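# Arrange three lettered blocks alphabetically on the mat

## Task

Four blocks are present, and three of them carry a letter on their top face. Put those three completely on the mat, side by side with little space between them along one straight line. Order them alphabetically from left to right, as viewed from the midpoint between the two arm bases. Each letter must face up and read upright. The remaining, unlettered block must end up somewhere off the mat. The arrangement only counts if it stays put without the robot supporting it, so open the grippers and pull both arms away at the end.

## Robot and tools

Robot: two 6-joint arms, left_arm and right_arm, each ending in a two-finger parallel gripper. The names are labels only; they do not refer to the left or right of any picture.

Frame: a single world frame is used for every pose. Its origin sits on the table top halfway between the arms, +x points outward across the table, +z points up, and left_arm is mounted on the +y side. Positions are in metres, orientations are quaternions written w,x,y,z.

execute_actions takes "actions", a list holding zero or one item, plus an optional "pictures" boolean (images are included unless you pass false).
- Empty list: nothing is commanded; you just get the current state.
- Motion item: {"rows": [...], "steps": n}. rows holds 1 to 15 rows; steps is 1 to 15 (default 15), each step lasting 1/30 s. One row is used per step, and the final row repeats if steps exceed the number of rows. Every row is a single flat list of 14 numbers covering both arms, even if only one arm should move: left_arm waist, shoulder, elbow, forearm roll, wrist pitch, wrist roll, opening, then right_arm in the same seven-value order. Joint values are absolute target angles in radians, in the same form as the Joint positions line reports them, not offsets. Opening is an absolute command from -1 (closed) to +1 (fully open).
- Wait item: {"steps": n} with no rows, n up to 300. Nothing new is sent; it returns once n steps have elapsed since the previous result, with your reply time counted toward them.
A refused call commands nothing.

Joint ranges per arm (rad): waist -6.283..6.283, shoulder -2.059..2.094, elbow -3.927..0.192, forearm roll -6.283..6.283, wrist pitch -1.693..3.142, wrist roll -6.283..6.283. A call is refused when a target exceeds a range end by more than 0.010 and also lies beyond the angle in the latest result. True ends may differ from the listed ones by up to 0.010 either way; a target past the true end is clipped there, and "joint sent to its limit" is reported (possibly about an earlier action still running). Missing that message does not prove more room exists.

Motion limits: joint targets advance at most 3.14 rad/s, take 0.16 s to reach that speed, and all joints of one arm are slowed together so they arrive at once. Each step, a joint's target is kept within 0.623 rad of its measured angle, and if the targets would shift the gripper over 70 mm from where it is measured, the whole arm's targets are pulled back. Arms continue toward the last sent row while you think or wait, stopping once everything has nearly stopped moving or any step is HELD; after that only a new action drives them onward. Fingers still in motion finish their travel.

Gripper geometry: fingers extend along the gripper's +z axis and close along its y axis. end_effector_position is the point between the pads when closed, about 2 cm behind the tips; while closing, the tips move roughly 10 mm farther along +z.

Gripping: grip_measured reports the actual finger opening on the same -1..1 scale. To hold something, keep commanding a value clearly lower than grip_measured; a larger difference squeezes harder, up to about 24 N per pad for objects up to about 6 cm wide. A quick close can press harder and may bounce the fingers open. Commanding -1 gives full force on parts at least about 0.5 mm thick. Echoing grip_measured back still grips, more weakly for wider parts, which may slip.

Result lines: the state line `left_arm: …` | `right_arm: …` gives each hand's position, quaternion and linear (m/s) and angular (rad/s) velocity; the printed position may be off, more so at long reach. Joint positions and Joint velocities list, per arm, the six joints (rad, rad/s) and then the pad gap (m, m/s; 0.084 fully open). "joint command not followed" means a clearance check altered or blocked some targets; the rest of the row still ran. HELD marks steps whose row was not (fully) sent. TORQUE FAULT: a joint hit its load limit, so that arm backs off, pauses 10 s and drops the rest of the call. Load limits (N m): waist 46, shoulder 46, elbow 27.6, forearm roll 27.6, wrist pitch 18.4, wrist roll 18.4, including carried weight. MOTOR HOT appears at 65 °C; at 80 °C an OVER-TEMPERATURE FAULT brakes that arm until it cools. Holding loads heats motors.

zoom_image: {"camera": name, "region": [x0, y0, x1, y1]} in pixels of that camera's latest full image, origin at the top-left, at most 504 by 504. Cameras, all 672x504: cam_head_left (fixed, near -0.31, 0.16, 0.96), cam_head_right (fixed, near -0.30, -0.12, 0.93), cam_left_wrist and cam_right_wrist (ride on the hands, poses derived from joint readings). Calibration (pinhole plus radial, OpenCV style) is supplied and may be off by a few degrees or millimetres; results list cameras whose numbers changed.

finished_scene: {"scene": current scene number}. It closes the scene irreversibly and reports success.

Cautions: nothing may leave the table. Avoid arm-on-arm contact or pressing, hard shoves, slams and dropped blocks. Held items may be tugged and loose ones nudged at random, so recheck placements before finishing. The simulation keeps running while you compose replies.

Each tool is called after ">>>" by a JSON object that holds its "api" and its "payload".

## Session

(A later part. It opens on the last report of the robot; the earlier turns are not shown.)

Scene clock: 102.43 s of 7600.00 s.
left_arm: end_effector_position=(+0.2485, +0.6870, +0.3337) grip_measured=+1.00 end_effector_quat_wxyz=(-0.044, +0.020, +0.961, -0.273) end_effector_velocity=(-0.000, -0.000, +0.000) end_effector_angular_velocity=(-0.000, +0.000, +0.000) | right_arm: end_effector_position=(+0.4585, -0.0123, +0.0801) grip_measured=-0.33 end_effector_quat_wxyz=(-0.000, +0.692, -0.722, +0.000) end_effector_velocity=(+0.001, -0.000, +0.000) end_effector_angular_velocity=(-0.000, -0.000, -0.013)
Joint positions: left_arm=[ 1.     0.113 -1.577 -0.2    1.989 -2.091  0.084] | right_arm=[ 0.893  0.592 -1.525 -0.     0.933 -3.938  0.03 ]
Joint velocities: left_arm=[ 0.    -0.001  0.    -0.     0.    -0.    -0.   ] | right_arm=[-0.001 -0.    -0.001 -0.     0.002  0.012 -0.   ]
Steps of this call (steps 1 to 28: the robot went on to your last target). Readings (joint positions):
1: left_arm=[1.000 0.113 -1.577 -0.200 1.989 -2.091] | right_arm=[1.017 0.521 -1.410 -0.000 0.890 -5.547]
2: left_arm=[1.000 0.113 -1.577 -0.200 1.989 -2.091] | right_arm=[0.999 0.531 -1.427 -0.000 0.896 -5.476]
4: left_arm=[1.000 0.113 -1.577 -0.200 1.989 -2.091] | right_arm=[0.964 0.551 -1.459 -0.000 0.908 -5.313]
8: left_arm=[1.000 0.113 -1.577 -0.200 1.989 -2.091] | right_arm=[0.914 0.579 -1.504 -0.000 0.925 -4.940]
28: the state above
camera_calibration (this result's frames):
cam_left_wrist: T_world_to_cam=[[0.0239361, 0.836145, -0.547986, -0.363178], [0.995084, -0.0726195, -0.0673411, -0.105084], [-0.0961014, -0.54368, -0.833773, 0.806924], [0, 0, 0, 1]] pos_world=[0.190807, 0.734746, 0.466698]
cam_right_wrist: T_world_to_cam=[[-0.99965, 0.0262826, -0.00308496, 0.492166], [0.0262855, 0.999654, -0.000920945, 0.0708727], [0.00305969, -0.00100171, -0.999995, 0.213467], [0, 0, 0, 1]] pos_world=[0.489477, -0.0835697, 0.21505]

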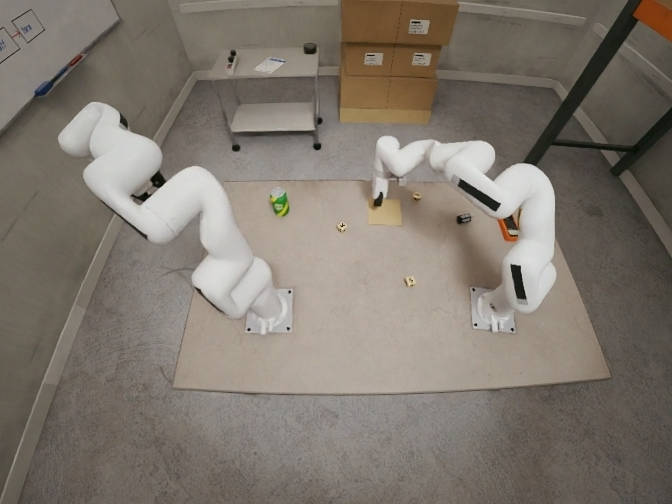

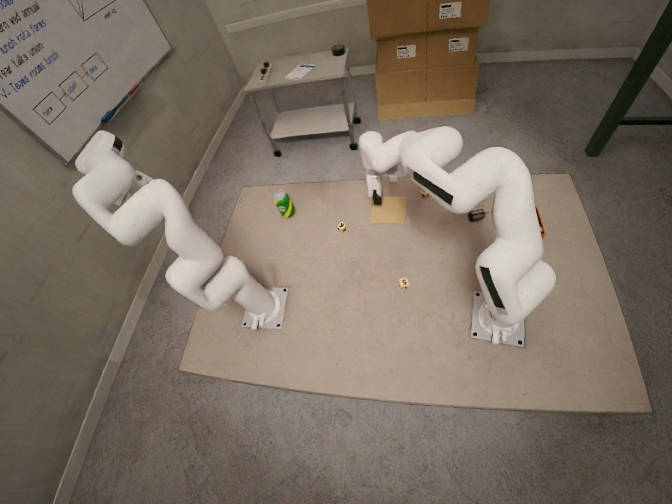

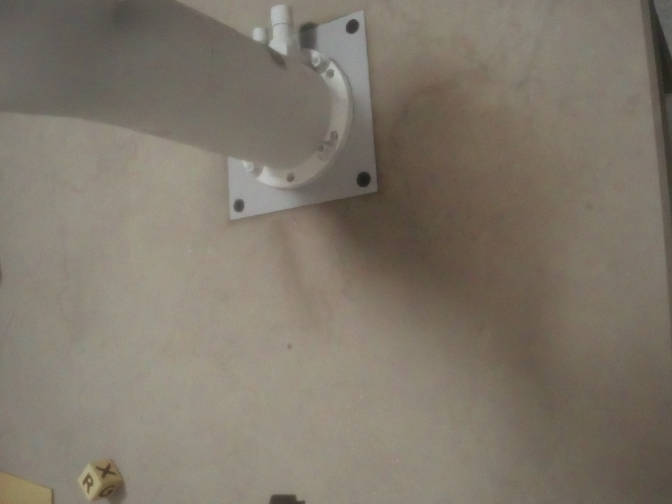

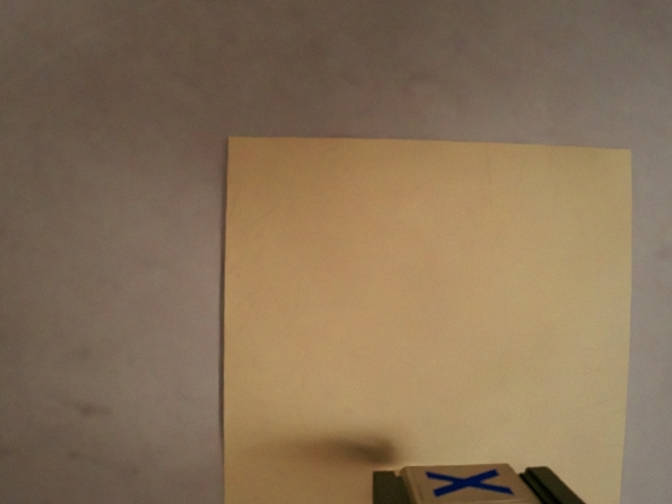

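>>> {"api": "execute_actions", "payload": {"actions": [{"rows":[[1,0.113,-1.577,-0.2,1.989,-2.091,1,0.893,0.61,-1.52,0,0.91,-3.937,-0.75],[1,0.113,-1.577,-0.2,1.989,-2.091,1,0.893,0.625,-1.517,0,0.892,-3.937,-0.75],[1,0.113,-1.577,-0.2,1.989,-2.091,1,0.893,0.64,-1.513,0,0.873,-3.937,-0.75],[1,0.113,-1.577,-0.2,1.989,-2.091,1,0.893,0.652,-1.51,0,0.858,-3.937,-0.75],[1,0.113,-1.577,-0.2,1.989,-2.091,1,0.893,0.662,-1.507,0,0.845,-3.937,-0.75],[1,0.113,-1.577,-0.2,1.989,-2.091,1,0.893,0.67,-1.505,0,0.835,-3.937,-0.75],[1,0.113,-1.577,-0.2,1.989,-2.091,1,0.893,0.676,-1.504,0,0.828,-3.937,-0.75]]}], "pictures": false}}

>>> {"api": "execute_actions", "payload": {"actions": [{"rows":[[1,0.113,-1.577,-0.2,1.989,-2.091,1,0.893,0.676,-1.504,0,0.828,-3.937,-0.75],[1,0.113,-1.577,-0.2,1.989,-2.091,1,0.893,0.676,-1.504,0,0.828,-3.937,-0.75],[1,0.113,-1.577,-0.2,1.989,-2.091,1,0.893,0.676,-1.504,0,0.828,-3.937,-0.75],[1,0.113,-1.577,-0.2,1.989,-2.091,1,0.893,0.676,-1.504,0,0.828,-3.937,1]],"steps":12}], "pictures": false}}

>>> {"api": "execute_actions", "payload": {"actions": [{"rows":[[1,0.113,-1.577,-0.2,1.989,-2.091,1,0.893,0.592,-1.525,0,0.933,-3.937,1]],"steps":8}], "pictures": false}}

>>> {"api": "execute_actions", "payload": {"actions": [{"rows":[[1,0.113,-1.577,-0.2,1.989,-2.091,1,1.166,0.778,-1.834,0,1.056,-6.05,1]]}], "pictures": false}}

>>> {"api": "execute_actions", "payload": {"actions": [{"steps":25}]}}

Scene clock: 122.37 s of 7600.00 s.
left_arm: end_effector_position=(+0.2485, +0.6870, +0.3337) grip_measured=+1.00 end_effector_quat_wxyz=(-0.044, +0.020, +0.961, -0.273) end_effector_velocity=(+0.000, +0.000, -0.000) end_effector_angular_velocity=(-0.000, -0.000, -0.000) | right_arm: end_effector_position=(+0.4590, -0.0120, +0.0309) grip_measured=-0.33 end_effector_quat_wxyz=(-0.001, +0.692, -0.722, +0.000) end_effector_velocity=(+0.006, +0.005, +0.002) end_effector_angular_velocity=(+0.016, -0.019, +0.001)
Joint positions: left_arm=[ 1.     0.113 -1.577 -0.2    1.989 -2.091  0.084] | right_arm=[ 0.893  0.674 -1.505 -0.     0.829 -3.937  0.03 ]
Joint velocities: left_arm=[-0.     0.     0.    -0.    -0.001  0.     0.   ] | right_arm=[-0.     0.003 -0.006 -0.001 -0.021 -0.    -0.   ]
Steps of this call (steps 1 to 30: the robot went on to your last target; steps 31 to 100: nothing new was sent; then 16.10 s passed at rest; steps 101 to 115: all 15 steps of this action). Readings (joint positions):
101: left_arm=[1.000 0.113 -1.577 -0.200 1.989 -2.091] | right_arm=[0.893 0.592 -1.525 -0.000 0.933 -3.937]
102: left_arm=[1.000 0.113 -1.577 -0.200 1.989 -2.091] | right_arm=[0.893 0.594 -1.525 -0.000 0.929 -3.937]
104: left_arm=[1.000 0.113 -1.577 -0.200 1.989 -2.091] | right_arm=[0.893 0.606 -1.523 -0.000 0.911 -3.937]
108: left_arm=[1.000 0.113 -1.577 -0.200 1.989 -2.091] | right_arm=[0.893 0.653 -1.508 0.000 0.858 -3.937]
115: the state above

Scene clock: 122.77 s of 7600.00 s.
left_arm: end_effector_position=(+0.2485, +0.6870, +0.3337) grip_measured=+1.00 end_effector_quat_wxyz=(-0.044, +0.020, +0.961, -0.273) end_effector_velocity=(+0.000, -0.000, +0.000) end_effector_angular_velocity=(+0.001, -0.000, -0.000) | right_arm: end_effector_position=(+0.4583, -0.0126, +0.0290) grip_measured=+0.98 end_effector_quat_wxyz=(+0.000, +0.692, -0.722, -0.000) end_effector_velocity=(+0.004, +0.004, +0.007) end_effector_angular_velocity=(+0.011, -0.012, +0.000)
Joint positions: left_arm=[ 1.     0.113 -1.577 -0.2    1.989 -2.091  0.084] | right_arm=[ 0.893  0.676 -1.504 -0.     0.828 -3.937  0.083]
Joint velocities: left_arm=[-0.    -0.001 -0.    -0.     0.    -0.    -0.   ] | right_arm=[ 0.001 -0.006 -0.009  0.    -0.001  0.001  0.068]
Steps of this call (steps 1 to 12: all 12 steps of this action). Readings (joint positions):
1: left_arm=[1.000 0.113 -1.577 -0.200 1.989 -2.091] | right_arm=[0.893 0.674 -1.505 -0.000 0.829 -3.937]
2: left_arm=[1.000 0.113 -1.577 -0.200 1.989 -2.091] | right_arm=[0.893 0.674 -1.505 -0.000 0.828 -3.937]
4: left_arm=[1.000 0.113 -1.577 -0.200 1.989 -2.091] | right_arm=[0.893 0.674 -1.505 -0.000 0.828 -3.937]
8: left_arm=[1.000 0.113 -1.577 -0.200 1.989 -2.091] | right_arm=[0.893 0.677 -1.503 0.000 0.828 -3.937]
12: the state above

Scene clock: 123.03 s of 7600.00 s.
left_arm: end_effector_position=(+0.2485, +0.6870, +0.3337) grip_measured=+1.00 end_effector_quat_wxyz=(-0.044, +0.020, +0.961, -0.273) end_effector_velocity=(+0.000, +0.000, +0.000) end_effector_angular_velocity=(+0.002, -0.001, +0.000) | right_arm: end_effector_position=(+0.4623, -0.0089, +0.0839) grip_measured=+1.00 end_effector_quat_wxyz=(-0.009, +0.692, -0.722, +0.000) end_effector_velocity=(+0.006, +0.007, +0.089) end_effector_angular_velocity=(+0.032, -0.037, -0.001)
Joint positions: left_arm=[ 1.     0.113 -1.577 -0.2    1.989 -2.091  0.084] | right_arm=[ 0.893  0.591 -1.531 -0.     0.922 -3.937  0.084]
Joint velocities: left_arm=[ 0.    -0.001 -0.     0.    -0.002 -0.     0.   ] | right_arm=[ 0.002 -0.135 -0.045 -0.     0.131  0.002  0.   ]
Steps of this call (steps 1 to 8: all 8 steps of this action). Readings (joint positions):
1: left_arm=[1.000 0.113 -1.577 -0.200 1.989 -2.091] | right_arm=[0.893 0.676 -1.504 -0.000 0.828 -3.937]
2: left_arm=[1.000 0.113 -1.577 -0.200 1.989 -2.091] | right_arm=[0.893 0.674 -1.504 0.000 0.833 -3.937]
4: left_arm=[1.000 0.113 -1.577 -0.200 1.989 -2.091] | right_arm=[0.893 0.648 -1.506 0.000 0.874 -3.937]
8: the state above

Scene clock: 123.53 s of 7600.00 s.
left_arm: end_effector_position=(+0.2485, +0.6870, +0.3337) grip_measured=+1.00 end_effector_quat_wxyz=(-0.044, +0.020, +0.961, -0.273) end_effector_velocity=(+0.000, +0.000, +0.000) end_effector_angular_velocity=(+0.001, -0.001, -0.000) | right_arm: end_effector_position=(+0.3820, +0.1105, +0.0790) grip_measured=+1.00 end_effector_quat_wxyz=(+0.000, +0.953, -0.303, -0.000) end_effector_velocity=(-0.178, +0.207, +0.000) end_effector_angular_velocity=(+0.003, +0.001, +3.174)
Joint positions: left_arm=[ 1.     0.113 -1.577 -0.2    1.989 -2.091  0.084] | right_arm=[ 1.117  0.745 -1.777  0.     1.033 -4.712  0.084]
Joint velocities: left_arm=[ 0.    -0.    -0.001 -0.    -0.     0.     0.   ] | right_arm=[ 0.413  0.265 -0.45   0.     0.183 -2.761  0.   ]
Steps of this call (steps 1 to 15: all 15 steps of this action). Readings (joint positions):
1: left_arm=[1.000 0.113 -1.577 -0.200 1.989 -2.091] | right_arm=[0.893 0.589 -1.531 -0.000 0.926 -3.937]
2: left_arm=[1.000 0.113 -1.577 -0.200 1.989 -2.091] | right_arm=[0.895 0.591 -1.532 -0.000 0.930 -3.943]
4: left_arm=[1.000 0.113 -1.577 -0.200 1.989 -2.091] | right_arm=[0.914 0.612 -1.554 -0.000 0.944 -3.998]
8: left_arm=[1.000 0.113 -1.577 -0.200 1.989 -2.091] | right_arm=[1.002 0.668 -1.646 0.000 0.979 -4.201]
15: the state above

Scene clock: 124.37 s of 7600.00 s.
left_arm: end_effector_position=(+0.2485, +0.6870, +0.3337) grip_measured=+1.00 end_effector_quat_wxyz=(-0.044, +0.020, +0.961, -0.273) end_effector_velocity=(+0.000, -0.000, -0.000) end_effector_angular_velocity=(-0.000, +0.000, -0.000) | right_arm: end_effector_position=(+0.3604, +0.1350, +0.0795) grip_measured=+1.00 end_effector_quat_wxyz=(-0.000, +0.927, +0.376, +0.000) end_effector_velocity=(-0.001, +0.000, -0.000) end_effector_angular_velocity=(-0.001, +0.000, +0.007)
Joint positions: left_arm=[ 1.     0.113 -1.577 -0.2    1.989 -2.091  0.084] | right_arm=[ 1.166  0.778 -1.834 -0.     1.056 -6.049  0.084]
Joint velocities: left_arm=[-0.  0.  0.  0. -0. -0.  0.] | right_arm=[ 0.001  0.001 -0.001  0.     0.001 -0.006  0.   ]
Steps of this call (steps 1 to 25: the robot went on to your last target). Readings (joint positions):
1: left_arm=[1.000 0.113 -1.577 -0.200 1.989 -2.091] | right_arm=[1.130 0.753 -1.791 0.000 1.038 -4.806]
2: left_arm=[1.000 0.113 -1.577 -0.200 1.989 -2.091] | right_arm=[1.140 0.760 -1.802 0.000 1.043 -4.901]
4: left_arm=[1.000 0.113 -1.577 -0.200 1.989 -2.091] | right_arm=[1.154 0.769 -1.818 0.000 1.050 -5.090]
8: left_arm=[1.000 0.113 -1.577 -0.200 1.989 -2.091] | right_arm=[1.163 0.776 -1.831 -0.000 1.055 -5.469]
25: the state above
camera_calibration (this result's frames):
cam_left_wrist: T_world_to_cam=[[0.023936, 0.836145, -0.547986, -0.363178], [0.995084, -0.0726194, -0.0673413, -0.105084], [-0.0961015, -0.54368, -0.833773, 0.806924], [0, 0, 0, 1]] pos_world=[0.190807, 0.734746, 0.466698]
cam_right_wrist: T_world_to_cam=[[0.707894, -0.706312, -0.00304727, -0.126263], [-0.706317, -0.707895, -0.000958183, 0.420776], [-0.00148037, 0.00283063, -0.999995, 0.214389], [0, 0, 0, 1]] pos_world=[0.386899, 0.208077, 0.214406]

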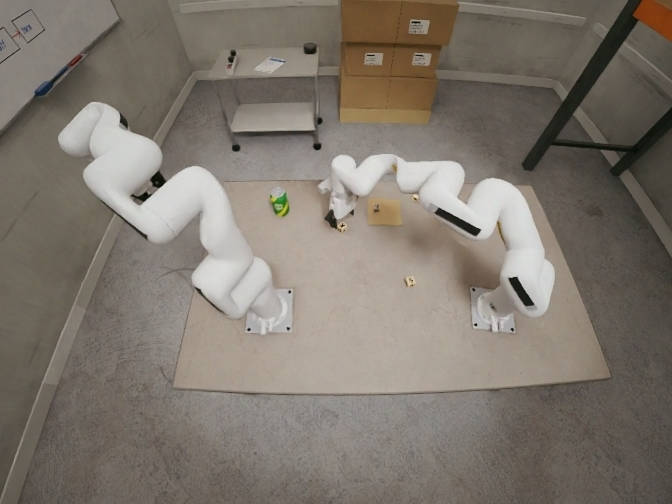

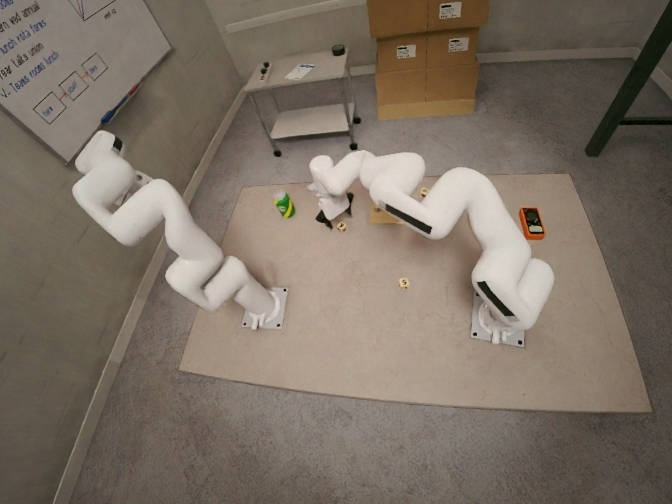

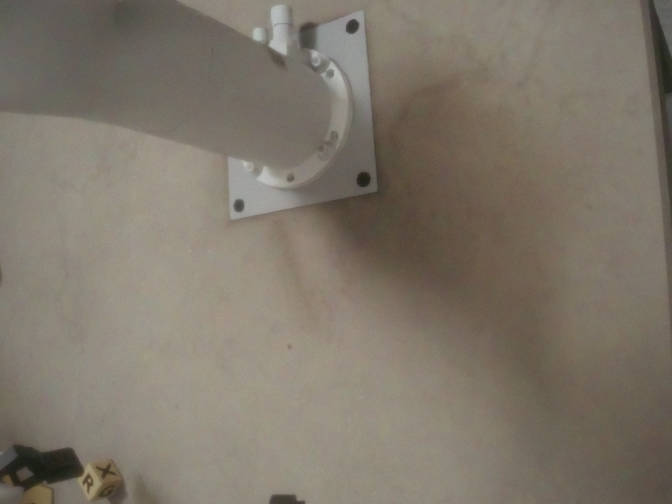

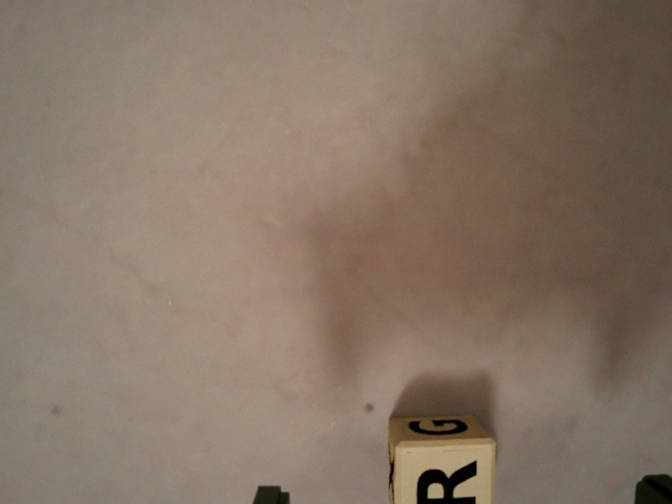

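>>> {"api": "execute_actions", "payload": {"actions": [{"rows":[[1,0.113,-1.577,-0.2,1.989,-2.091,1,1.166,0.795,-1.828,0,1.033,-6.05,1],[1,0.113,-1.577,-0.2,1.989,-2.091,1,1.166,0.81,-1.823,0,1.013,-6.05,1],[1,0.113,-1.577,-0.2,1.989,-2.091,1,1.166,0.82,-1.819,0,0.999,-6.05,1],[1,0.113,-1.577,-0.2,1.989,-2.091,1,1.166,0.83,-1.816,0,0.986,-6.05,1],[1,0.113,-1.577,-0.2,1.989,-2.091,1,1.166,0.838,-1.813,0,0.975,-6.05,1],[1,0.113,-1.577,-0.2,1.989,-2.091,1,1.166,0.845,-1.811,0,0.966,-6.05,1],[1,0.113,-1.577,-0.2,1.989,-2.091,1,1.166,0.85,-1.809,0,0.959,-6.05,0.4]]}], "pictures": false}}

>>> {"api": "execute_actions", "payload": {"actions": [{"rows":[[1,0.113,-1.577,-0.2,1.989,-2.091,1,1.166,0.85,-1.809,0,0.959,-6.05,-0.2],[1,0.113,-1.577,-0.2,1.989,-2.091,1,1.166,0.85,-1.809,0,0.959,-6.05,-0.2],[1,0.113,-1.577,-0.2,1.989,-2.091,1,1.166,0.85,-1.809,0,0.959,-6.05,-0.25],[1,0.113,-1.577,-0.2,1.989,-2.091,1,1.166,0.85,-1.809,0,0.959,-6.05,-0.3],[1,0.113,-1.577,-0.2,1.989,-2.091,1,1.166,0.85,-1.809,0,0.959,-6.05,-0.75]],"steps":13}], "pictures": false}}

>>> {"api": "execute_actions", "payload": {"actions": [{"rows":[[1,0.113,-1.577,-0.2,1.989,-2.091,1,1.166,0.778,-1.834,0,1.056,-6.05,-0.75]],"steps":8}], "pictures": false}}

>>> {"api": "execute_actions", "payload": {"actions": [{"rows":[[1,0.113,-1.577,-0.2,1.989,-2.091,1,0.847,0.51,-1.392,0,0.882,-3.983,-0.75]]}], "pictures": false}}

>>> {"api": "execute_actions", "payload": {"actions": [{"steps":28}]}}

>>> {"api": "execute_actions", "payload": {"actions": [{"rows":[[1,0.113,-1.577,-0.2,1.989,-2.091,1,0.847,0.528,-1.388,0,0.86,-3.983,-0.75],[1,0.113,-1.577,-0.2,1.989,-2.091,1,0.847,0.543,-1.384,0,0.841,-3.983,-0.75],[1,0.113,-1.577,-0.2,1.989,-2.091,1,0.847,0.558,-1.381,0,0.823,-3.983,-0.75],[1,0.113,-1.577,-0.2,1.989,-2.091,1,0.847,0.57,-1.378,0,0.808,-3.983,-0.75],[1,0.113,-1.577,-0.2,1.989,-2.091,1,0.847,0.58,-1.376,0,0.796,-3.983,-0.75],[1,0.113,-1.577,-0.2,1.989,-2.091,1,0.847,0.588,-1.374,0,0.786,-3.983,-0.75],[1,0.113,-1.577,-0.2,1.989,-2.091,1,0.847,0.595,-1.373,0,0.778,-3.983,-0.75]]}], "pictures": false}}

>>> {"api": "execute_actions", "payload": {"actions": [{"rows":[[1,0.113,-1.577,-0.2,1.989,-2.091,1,0.847,0.595,-1.373,0,0.778,-3.983,-0.75],[1,0.113,-1.577,-0.2,1.989,-2.091,1,0.847,0.595,-1.373,0,0.778,-3.983,-0.75],[1,0.113,-1.577,-0.2,1.989,-2.091,1,0.847,0.595,-1.373,0,0.778,-3.983,-0.75],[1,0.113,-1.577,-0.2,1.989,-2.091,1,0.847,0.595,-1.373,0,0.778,-3.983,1]],"steps":12}], "pictures": false}}

>>> {"api": "execute_actions", "payload": {"actions": [{"rows":[[1,0.113,-1.577,-0.2,1.989,-2.091,1,0.847,0.336,-1.492,0,1.156,-3.983,1]]}]}}

Scene clock: 150.10 s of 7600.00 s.
left_arm: end_effector_position=(+0.2485, +0.6870, +0.3337) grip_measured=+1.00 end_effector_quat_wxyz=(-0.044, +0.020, +0.961, -0.273) end_effector_velocity=(+0.000, +0.000, -0.000) end_effector_angular_velocity=(-0.001, +0.001, -0.000) | right_arm: end_effector_position=(+0.3605, +0.1353, +0.0310) grip_measured=+0.40 end_effector_quat_wxyz=(-0.000, +0.926, +0.376, +0.001) end_effector_velocity=(+0.010, +0.015, +0.023) end_effector_angular_velocity=(+0.052, -0.033, +0.000)
Joint positions: left_arm=[ 1.     0.113 -1.577 -0.2    1.989 -2.091  0.084] | right_arm=[ 1.166  0.849 -1.81  -0.     0.96  -6.05   0.061]
Joint velocities: left_arm=[-0.     0.001 -0.    -0.     0.    -0.    -0.   ] | right_arm=[ 0.    -0.019 -0.022 -0.    -0.021  0.    -0.003]
Steps of this call (steps 1 to 30: the robot went on to your last target; steps 31 to 100: nothing new was sent; then 21.90 s passed at rest; steps 101 to 115: all 15 steps of this action). Readings (joint positions):
101: left_arm=[1.000 0.113 -1.577 -0.200 1.989 -2.091] | right_arm=[1.166 0.778 -1.834 -0.000 1.056 -6.050]
102: left_arm=[1.000 0.113 -1.577 -0.200 1.989 -2.091] | right_arm=[1.166 0.780 -1.834 -0.000 1.052 -6.050]
104: left_arm=[1.000 0.113 -1.577 -0.200 1.989 -2.091] | right_arm=[1.166 0.791 -1.831 -0.000 1.033 -6.050]
108: left_arm=[1.000 0.113 -1.577 -0.200 1.989 -2.091] | right_arm=[1.166 0.832 -1.814 0.000 0.986 -6.050]
115: the state above

Scene clock: 150.53 s of 7600.00 s.
left_arm: end_effector_position=(+0.2485, +0.6870, +0.3337) grip_measured=+1.00 end_effector_quat_wxyz=(-0.044, +0.020, +0.961, -0.273) end_effector_velocity=(-0.000, -0.000, +0.001) end_effector_angular_velocity=(+0.001, -0.001, +0.000) | right_arm: end_effector_position=(+0.3605, +0.1353, +0.0305) grip_measured=-0.33 end_effector_quat_wxyz=(-0.000, +0.926, +0.376, +0.001) end_effector_velocity=(+0.001, +0.000, +0.001) end_effector_angular_velocity=(+0.002, -0.001, -0.001)
Joint positions: left_arm=[ 1.     0.113 -1.577 -0.2    1.989 -2.091  0.084] | right_arm=[ 1.166  0.849 -1.81  -0.     0.959 -6.05   0.03 ]
Joint velocities: left_arm=[ 0.    -0.003  0.     0.     0.001 -0.     0.   ] | right_arm=[-0.001 -0.001 -0.     0.    -0.     0.     0.   ]
Steps of this call (steps 1 to 13: all 13 steps of this action). Readings (joint positions):
1: left_arm=[1.000 0.113 -1.577 -0.200 1.989 -2.091] | right_arm=[1.166 0.848 -1.811 -0.000 0.959 -6.050]
2: left_arm=[1.000 0.113 -1.577 -0.200 1.989 -2.091] | right_arm=[1.166 0.848 -1.811 -0.000 0.959 -6.050]
4: left_arm=[1.000 0.113 -1.577 -0.200 1.989 -2.091] | right_arm=[1.166 0.849 -1.810 -0.000 0.959 -6.050]
8: left_arm=[1.000 0.113 -1.577 -0.200 1.989 -2.091] | right_arm=[1.166 0.849 -1.810 -0.000 0.959 -6.050]
13: the state above

Scene clock: 150.80 s of 7600.00 s.
left_arm: end_effector_position=(+0.2485, +0.6870, +0.3337) grip_measured=+1.00 end_effector_quat_wxyz=(-0.044, +0.020, +0.961, -0.273) end_effector_velocity=(-0.000, +0.000, -0.000) end_effector_angular_velocity=(-0.000, +0.000, +0.000) | right_arm: end_effector_position=(+0.3627, +0.1389, +0.0835) grip_measured=-0.33 end_effector_quat_wxyz=(-0.005, +0.926, +0.376, +0.007) end_effector_velocity=(+0.010, +0.016, +0.106) end_effector_angular_velocity=(+0.071, -0.046, +0.001)
Joint positions: left_arm=[ 1.     0.113 -1.577 -0.2    1.989 -2.091  0.084] | right_arm=[ 1.166  0.776 -1.839 -0.     1.046 -6.05   0.03 ]
Joint velocities: left_arm=[ 0.     0.001 -0.    -0.     0.    -0.    -0.   ] | right_arm=[ 0.    -0.135 -0.064 -0.001  0.115 -0.    -0.   ]
Steps of this call (steps 1 to 8: all 8 steps of this action). Readings (joint positions):
1: left_arm=[1.000 0.113 -1.577 -0.200 1.989 -2.091] | right_arm=[1.166 0.849 -1.810 -0.000 0.959 -6.050]
2: left_arm=[1.000 0.113 -1.577 -0.200 1.989 -2.091] | right_arm=[1.166 0.847 -1.810 0.000 0.964 -6.050]
4: left_arm=[1.000 0.113 -1.577 -0.200 1.989 -2.091] | right_arm=[1.166 0.827 -1.813 0.000 1.003 -6.050]
8: the state above

Scene clock: 151.30 s of 7600.00 s.
left_arm: end_effector_position=(+0.2485, +0.6870, +0.3337) grip_measured=+1.00 end_effector_quat_wxyz=(-0.044, +0.020, +0.961, -0.273) end_effector_velocity=(+0.000, +0.000, +0.000) end_effector_angular_velocity=(+0.002, -0.001, -0.000) | right_arm: end_effector_position=(+0.4409, +0.0023, +0.0803) grip_measured=-0.33 end_effector_quat_wxyz=(-0.000, +0.998, -0.061, +0.000) end_effector_velocity=(+0.115, -0.297, +0.001) end_effector_angular_velocity=(+0.001, -0.000, -2.904)
Joint positions: left_arm=[ 1.     0.113 -1.577 -0.2    1.989 -2.091  0.084] | right_arm=[ 0.931  0.582 -1.509 -0.     0.927 -5.392  0.03 ]
Joint velocities: left_arm=[-0.    -0.001 -0.    -0.    -0.001  0.    -0.   ] | right_arm=[-0.491 -0.417  0.675  0.    -0.259  2.414  0.   ]
Steps of this call (steps 1 to 15: all 15 steps of this action). Readings (joint positions):
1: left_arm=[1.000 0.113 -1.577 -0.200 1.989 -2.091] | right_arm=[1.166 0.774 -1.839 -0.000 1.049 -6.050]
2: left_arm=[1.000 0.113 -1.577 -0.200 1.989 -2.091] | right_arm=[1.164 0.772 -1.834 0.000 1.049 -6.044]
4: left_arm=[1.000 0.113 -1.577 -0.200 1.989 -2.091] | right_arm=[1.143 0.754 -1.792 0.000 1.035 -5.990]
8: left_arm=[1.000 0.113 -1.577 -0.200 1.989 -2.091] | right_arm=[1.054 0.686 -1.681 -0.000 0.993 -5.818]
15: the state above

Scene clock: 152.23 s of 7600.00 s.
left_arm: end_effector_position=(+0.2485, +0.6870, +0.3337) grip_measured=+1.00 end_effector_quat_wxyz=(-0.044, +0.020, +0.961, -0.273) end_effector_velocity=(+0.000, -0.000, -0.000) end_effector_angular_velocity=(-0.000, +0.000, -0.000) | right_arm: end_effector_position=(+0.4570, -0.0493, +0.0798) grip_measured=-0.33 end_effector_quat_wxyz=(+0.000, +0.692, -0.722, +0.000) end_effector_velocity=(+0.000, -0.000, -0.000) end_effector_angular_velocity=(-0.000, +0.000, -0.004)
Joint positions: left_arm=[ 1.     0.113 -1.577 -0.2    1.989 -2.091  0.084] | right_arm=[ 0.847  0.51  -1.392 -0.     0.882 -3.983  0.03 ]
Joint velocities: left_arm=[-0.     0.001 -0.     0.     0.    -0.     0.   ] | right_arm=[-0.001  0.001 -0.     0.    -0.     0.003 -0.   ]
Steps of this call (steps 1 to 28: the robot went on to your last target). Readings (joint positions):
1: left_arm=[1.000 0.113 -1.577 -0.200 1.989 -2.091] | right_arm=[0.915 0.568 -1.487 -0.000 0.919 -5.307]
2: left_arm=[1.000 0.113 -1.577 -0.200 1.989 -2.091] | right_arm=[0.900 0.556 -1.467 -0.000 0.911 -5.217]
4: left_arm=[1.000 0.113 -1.577 -0.200 1.989 -2.091] | right_arm=[0.876 0.535 -1.434 -0.000 0.898 -5.030]
8: left_arm=[1.000 0.113 -1.577 -0.200 1.989 -2.091] | right_arm=[0.854 0.516 -1.402 0.000 0.886 -4.650]
28: the state above
camera_calibration (this result's frames):
cam_left_wrist: T_world_to_cam=[[0.023936, 0.836145, -0.547985, -0.363178], [0.995084, -0.0726194, -0.0673413, -0.105084], [-0.0961015, -0.54368, -0.833773, 0.806924], [0, 0, 0, 1]] pos_world=[0.190807, 0.734746, 0.466698]
cam_right_wrist: T_world_to_cam=[[-0.999626, 0.0271888, -0.00305072, 0.491691], [0.0271918, 0.99963, -0.000953865, 0.107465], [0.00302365, -0.00103646, -0.999995, 0.213162], [0, 0, 0, 1]] pos_world=[0.48794, -0.120573, 0.214763]

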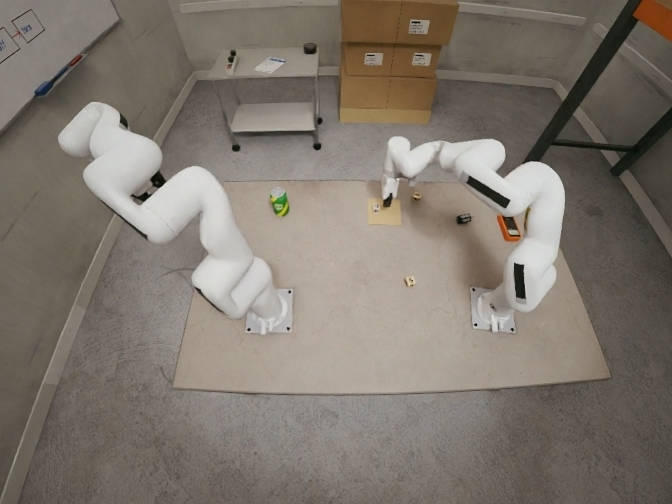

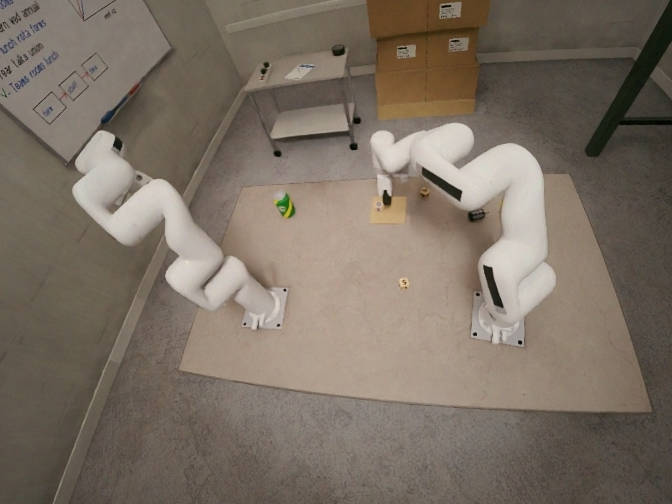

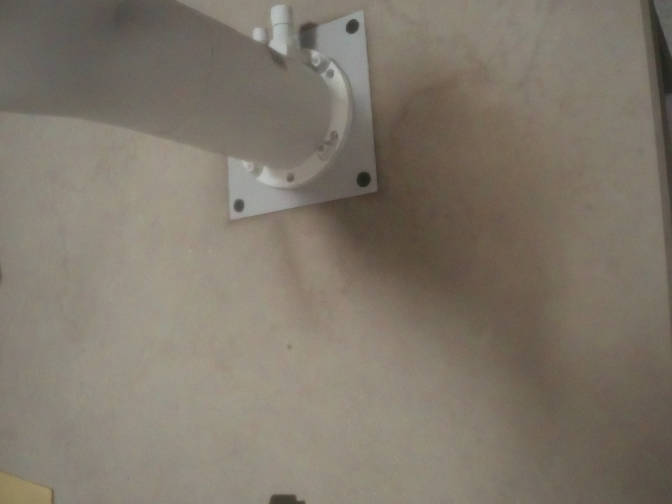

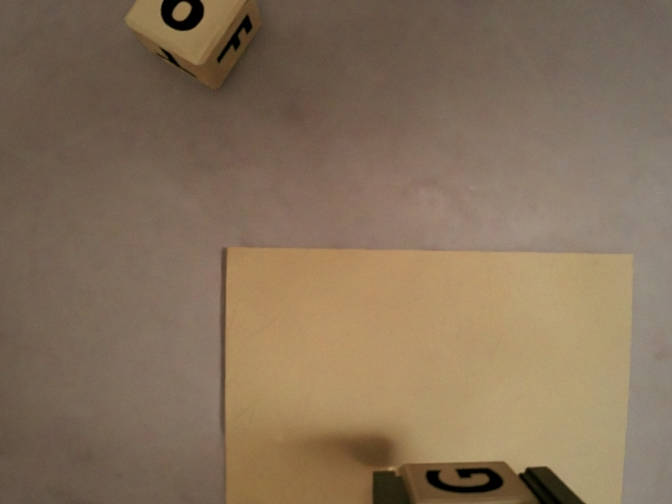

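Scene clock: 152.73 s of 7600.00 s.
left_arm: end_effector_position=(+0.2485, +0.6870, +0.3337) grip_measured=+1.00 end_effector_quat_wxyz=(-0.044, +0.020, +0.961, -0.273) end_effector_velocity=(-0.000, -0.000, +0.001) end_effector_angular_velocity=(+0.001, -0.001, +0.000) | right_arm: end_effector_position=(+0.4577, -0.0487, +0.0332) grip_measured=-0.33 end_effector_quat_wxyz=(-0.001, +0.692, -0.722, +0.000) end_effector_velocity=(+0.000, +0.000, -0.002) end_effector_angular_velocity=(+0.002, -0.003, -0.000)
Joint positions: left_arm=[ 1.     0.113 -1.577 -0.2    1.989 -2.091  0.084] | right_arm=[ 0.847  0.593 -1.374 -0.     0.779 -3.983  0.03 ]
Joint velocities: left_arm=[ 0.001 -0.002 -0.    -0.     0.001  0.    -0.   ] | right_arm=[ 0.     0.004  0.002 -0.    -0.01   0.    -0.   ]
Steps of this call (steps 1 to 15: all 15 steps of this action). Readings (joint positions):
1: left_arm=[1.000 0.113 -1.577 -0.200 1.989 -2.091] | right_arm=[0.847 0.510 -1.392 -0.000 0.882 -3.983]
2: left_arm=[1.000 0.113 -1.577 -0.200 1.989 -2.091] | right_arm=[0.847 0.512 -1.392 -0.000 0.878 -3.983]
4: left_arm=[1.000 0.113 -1.577 -0.200 1.989 -2.091] | right_arm=[0.847 0.524 -1.390 -0.000 0.860 -3.983]
8: left_arm=[1.000 0.113 -1.577 -0.200 1.989 -2.091] | right_arm=[0.847 0.572 -1.377 0.000 0.809 -3.983]
15: the state above

Scene clock: 153.13 s of 7600.00 s.
left_arm: end_effector_position=(+0.2485, +0.6870, +0.3337) grip_measured=+1.00 end_effector_quat_wxyz=(-0.044, +0.020, +0.961, -0.273) end_effector_velocity=(-0.000, -0.000, +0.000) end_effector_angular_velocity=(-0.000, +0.000, -0.000) | right_arm: end_effector_position=(+0.4569, -0.0495, +0.0311) grip_measured=+0.98 end_effector_quat_wxyz=(+0.000, +0.692, -0.722, -0.000) end_effector_velocity=(+0.005, +0.004, +0.009) end_effector_angular_velocity=(+0.012, -0.016, +0.001)
Joint positions: left_arm=[ 1.     0.113 -1.577 -0.2    1.989 -2.091  0.084] | right_arm=[ 0.847  0.596 -1.373 -0.     0.778 -3.983  0.083]
Joint velocities: left_arm=[-0.    -0.     0.     0.     0.001 -0.    -0.   ] | right_arm=[ 0.    -0.008 -0.01  -0.    -0.001  0.     0.068]
Steps of this call (steps 1 to 12: all 12 steps of this action). Readings (joint positions):
1: left_arm=[1.000 0.113 -1.577 -0.200 1.989 -2.091] | right_arm=[0.847 0.593 -1.374 -0.000 0.779 -3.983]
2: left_arm=[1.000 0.113 -1.577 -0.200 1.989 -2.091] | right_arm=[0.847 0.593 -1.374 -0.000 0.778 -3.983]
4: left_arm=[1.000 0.113 -1.577 -0.200 1.989 -2.091] | right_arm=[0.847 0.593 -1.374 -0.000 0.778 -3.983]
8: left_arm=[1.000 0.113 -1.577 -0.200 1.989 -2.091] | right_arm=[0.847 0.596 -1.372 -0.000 0.778 -3.983]
12: the state above

Scene clock: 153.63 s of 7600.00 s.
left_arm: end_effector_position=(+0.2485, +0.6870, +0.3337) grip_measured=+1.00 end_effector_quat_wxyz=(-0.044, +0.020, +0.961, -0.273) end_effector_velocity=(-0.000, +0.000, -0.001) end_effector_angular_velocity=(-0.003, +0.002, +0.000) | right_arm: end_effector_position=(+0.4523, -0.0532, +0.1951) grip_measured=+1.00 end_effector_quat_wxyz=(-0.005, +0.692, -0.722, +0.000) end_effector_velocity=(-0.014, -0.011, +0.166) end_effector_angular_velocity=(+0.041, -0.050, -0.000)
Joint positions: left_arm=[ 1.     0.113 -1.577 -0.2    1.989 -2.091  0.084] | right_arm=[ 0.847  0.345 -1.49  -0.     1.134 -3.983  0.084]
Joint velocities: left_arm=[ 0.001  0.002  0.001  0.     0.001  0.    -0.   ] | right_arm=[ 0.001 -0.24  -0.127  0.     0.302  0.001  0.   ]
Steps of this call (steps 1 to 15: all 15 steps of this action). Readings (joint positions):
1: left_arm=[1.000 0.113 -1.577 -0.200 1.989 -2.091] | right_arm=[0.847 0.595 -1.373 -0.000 0.778 -3.983]
2: left_arm=[1.000 0.113 -1.577 -0.200 1.989 -2.091] | right_arm=[0.847 0.593 -1.374 0.000 0.783 -3.983]
4: left_arm=[1.000 0.113 -1.577 -0.200 1.989 -2.091] | right_arm=[0.847 0.568 -1.382 0.000 0.832 -3.983]
8: left_arm=[1.000 0.113 -1.577 -0.200 1.989 -2.091] | right_arm=[0.847 0.471 -1.432 -0.000 0.955 -3.983]
15: the state above
camera_calibration (this result's frames):
cam_left_wrist: T_world_to_cam=[[0.023936, 0.836145, -0.547986, -0.363178], [0.995084, -0.0726193, -0.0673412, -0.105084], [-0.0961014, -0.54368, -0.833773, 0.806924], [0, 0, 0, 1]] pos_world=[0.190807, 0.734746, 0.466698]
cam_right_wrist: T_world_to_cam=[[-0.999552, 0.027728, -0.0112812, 0.48906], [0.0276604, 0.999599, 0.00610272, 0.11002], [0.0114459, 0.00578795, -0.999918, 0.324999], [0, 0, 0, 1]] pos_world=[0.482077, -0.125417, 0.329818]

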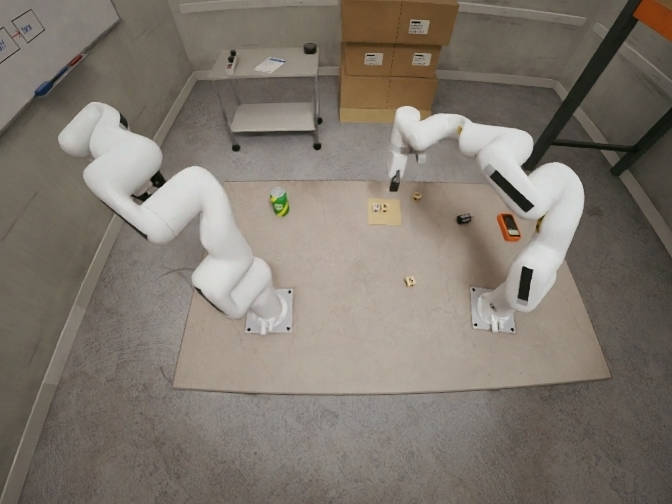

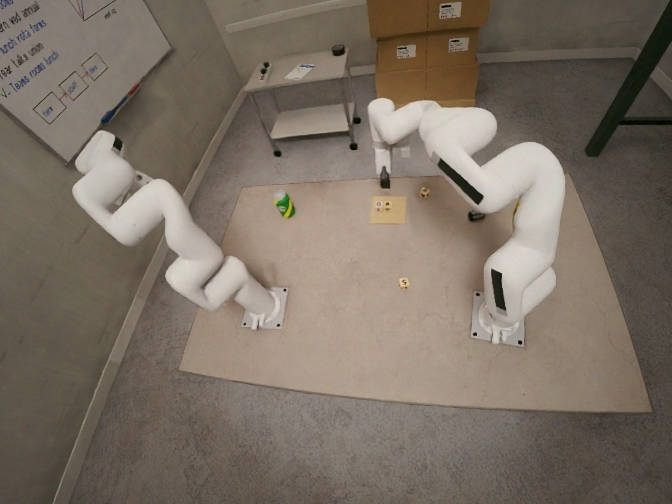

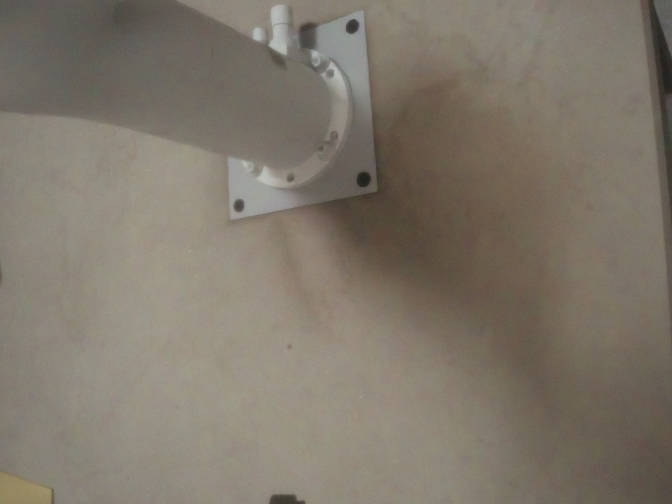

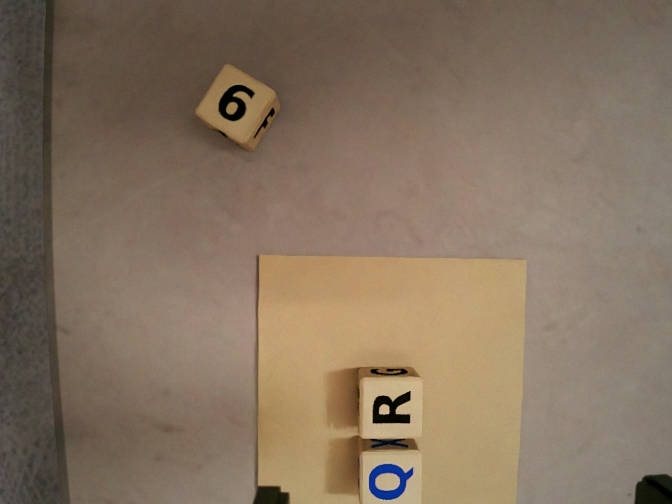

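>>> {"api": "execute_actions", "payload": {"actions": [{"rows":[[1,0.113,-1.577,-0.2,1.989,-2.091,1,1.396,-0.427,-0.458,0,0.885,-3.74,1]]}], "pictures": false}}

>>> {"api": "execute_actions", "payload": {"actions": [{"steps":30}]}}

Scene clock: 162.13 s of 7600.00 s.
left_arm: end_effector_position=(+0.2485, +0.6870, +0.3337) grip_measured=+1.00 end_effector_quat_wxyz=(-0.044, +0.020, +0.961, -0.273) end_effector_velocity=(-0.000, -0.000, -0.000) end_effector_angular_velocity=(-0.002, +0.001, -0.000) | right_arm: end_effector_position=(+0.2880, -0.0108, +0.2361) grip_measured=+1.00 end_effector_quat_wxyz=(-0.056, +0.746, -0.664, -0.007) end_effector_velocity=(-0.385, -0.069, -0.081) end_effector_angular_velocity=(-0.024, +0.051, +0.321)
Joint positions: left_arm=[ 1.     0.113 -1.577 -0.2    1.989 -2.091  0.084] | right_arm=[ 1.131 -0.041 -1.088  0.     1.016 -3.858  0.084]
Joint velocities: left_arm=[-0.     0.     0.001  0.     0.001  0.     0.   ] | right_arm=[ 0.571 -0.832  1.156  0.001 -0.275  0.251 -0.   ]
Steps of this call (steps 1 to 30: the robot went on to your last target; steps 31 to 100: nothing new was sent; then 4.67 s passed at rest; steps 101 to 115: all 15 steps of this action). Readings (joint positions):
101: left_arm=[1.000 0.113 -1.577 -0.200 1.989 -2.091] | right_arm=[0.847 0.336 -1.492 -0.000 1.156 -3.983]
102: left_arm=[1.000 0.113 -1.577 -0.200 1.989 -2.091] | right_arm=[0.850 0.332 -1.486 -0.000 1.153 -3.980]
104: left_arm=[1.000 0.113 -1.577 -0.200 1.989 -2.091] | right_arm=[0.886 0.290 -1.438 -0.001 1.133 -3.963]
108: left_arm=[1.000 0.113 -1.577 -0.200 1.989 -2.091] | right_arm=[0.984 0.172 -1.328 0.000 1.088 -3.922]
115: the state above

Scene clock: 163.13 s of 7600.00 s.
left_arm: end_effector_position=(+0.2485, +0.6870, +0.3337) grip_measured=+1.00 end_effector_quat_wxyz=(-0.044, +0.020, +0.961, -0.273) end_effector_velocity=(+0.000, +0.000, -0.001) end_effector_angular_velocity=(-0.002, +0.001, -0.000) | right_arm: end_effector_position=(+0.1179, -0.1105, +0.1398) grip_measured=+1.00 end_effector_quat_wxyz=(-0.000, +0.794, -0.609, -0.000) end_effector_velocity=(-0.001, +0.000, +0.000) end_effector_angular_velocity=(+0.002, +0.000, -0.000)
Joint positions: left_arm=[ 1.     0.113 -1.577 -0.2    1.989 -2.091  0.084] | right_arm=[ 1.396 -0.427 -0.459 -0.     0.885 -3.74   0.084]
Joint velocities: left_arm=[-0.     0.003  0.     0.    -0.001  0.    -0.   ] | right_arm=[ 0.002 -0.003  0.002  0.001 -0.001  0.001  0.   ]
Steps of this call (steps 1 to 30: the robot went on to your last target). Readings (joint positions):
1: left_arm=[1.000 0.113 -1.577 -0.200 1.989 -2.091] | right_arm=[1.150 -0.068 -1.049 0.000 1.007 -3.850]
2: left_arm=[1.000 0.113 -1.577 -0.200 1.989 -2.091] | right_arm=[1.167 -0.094 -1.010 0.000 0.999 -3.842]
4: left_arm=[1.000 0.113 -1.577 -0.200 1.989 -2.091] | right_arm=[1.199 -0.140 -0.932 0.000 0.983 -3.828]
8: left_arm=[1.000 0.113 -1.577 -0.200 1.989 -2.091] | right_arm=[1.262 -0.232 -0.778 0.000 0.951 -3.799]
30: the state above
camera_calibration (this result's frames):
cam_left_wrist: T_world_to_cam=[[0.023936, 0.836145, -0.547986, -0.363178], [0.995084, -0.0726194, -0.0673412, -0.105084], [-0.0961014, -0.54368, -0.833773, 0.806924], [0, 0, 0, 1]] pos_world=[0.190807, 0.734746, 0.466698]
cam_right_wrist: T_world_to_cam=[[-0.961612, -0.274394, -0.00323687, 0.116769], [-0.274393, 0.961617, -0.000711413, 0.209246], [0.00330784, 0.00020407, -0.999995, 0.274234], [0, 0, 0, 1]] pos_world=[0.168795, -0.16923, 0.274759]

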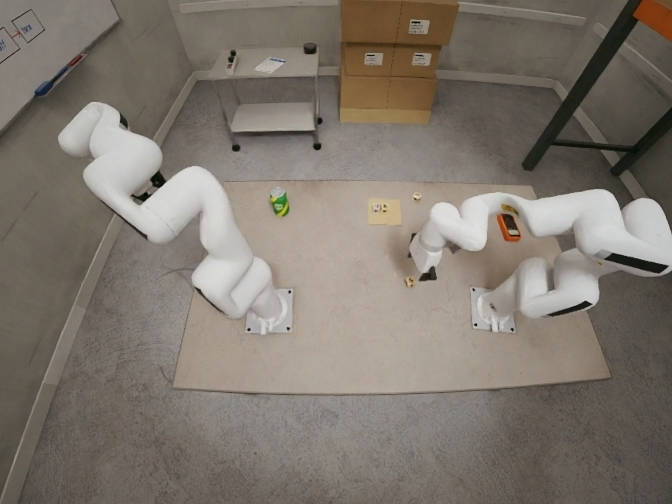

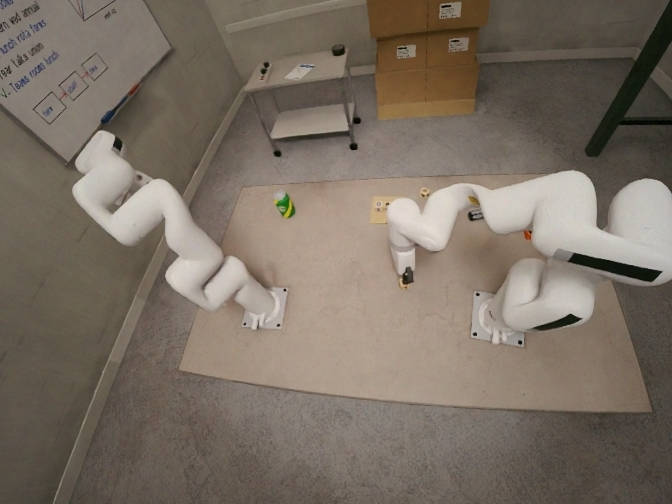

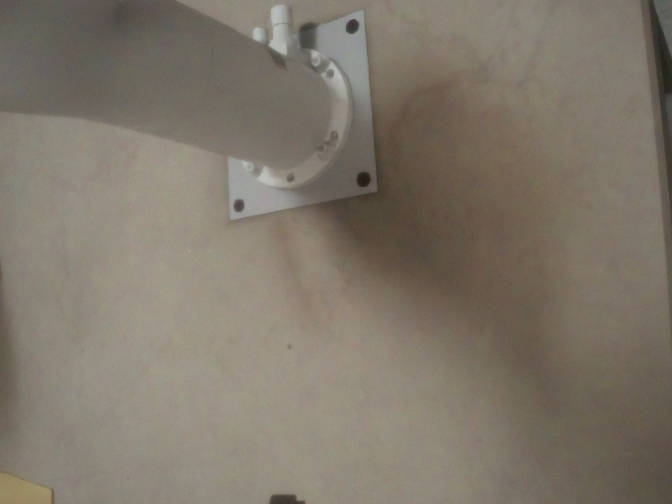

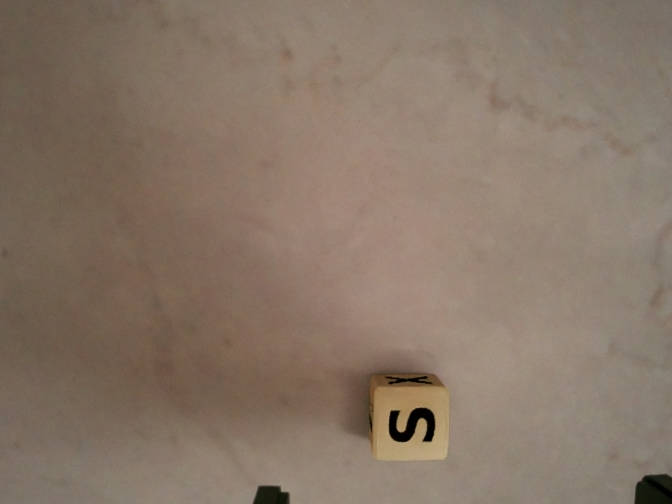

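>>> {"api": "zoom_image", "payload": {"camera": "cam_right_wrist", "region": [350, 365, 470, 475]}}

Region (350, 365, 470, 475) of cam_right_wrist's 672x504 image, scaled by 4.200, with more detail than that image has; it fills the top 462 rows of this view, and the rest is white.

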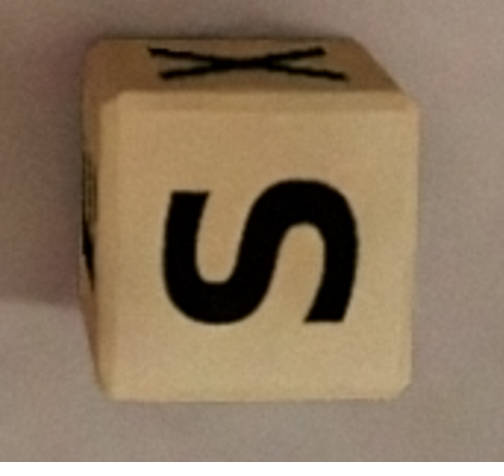

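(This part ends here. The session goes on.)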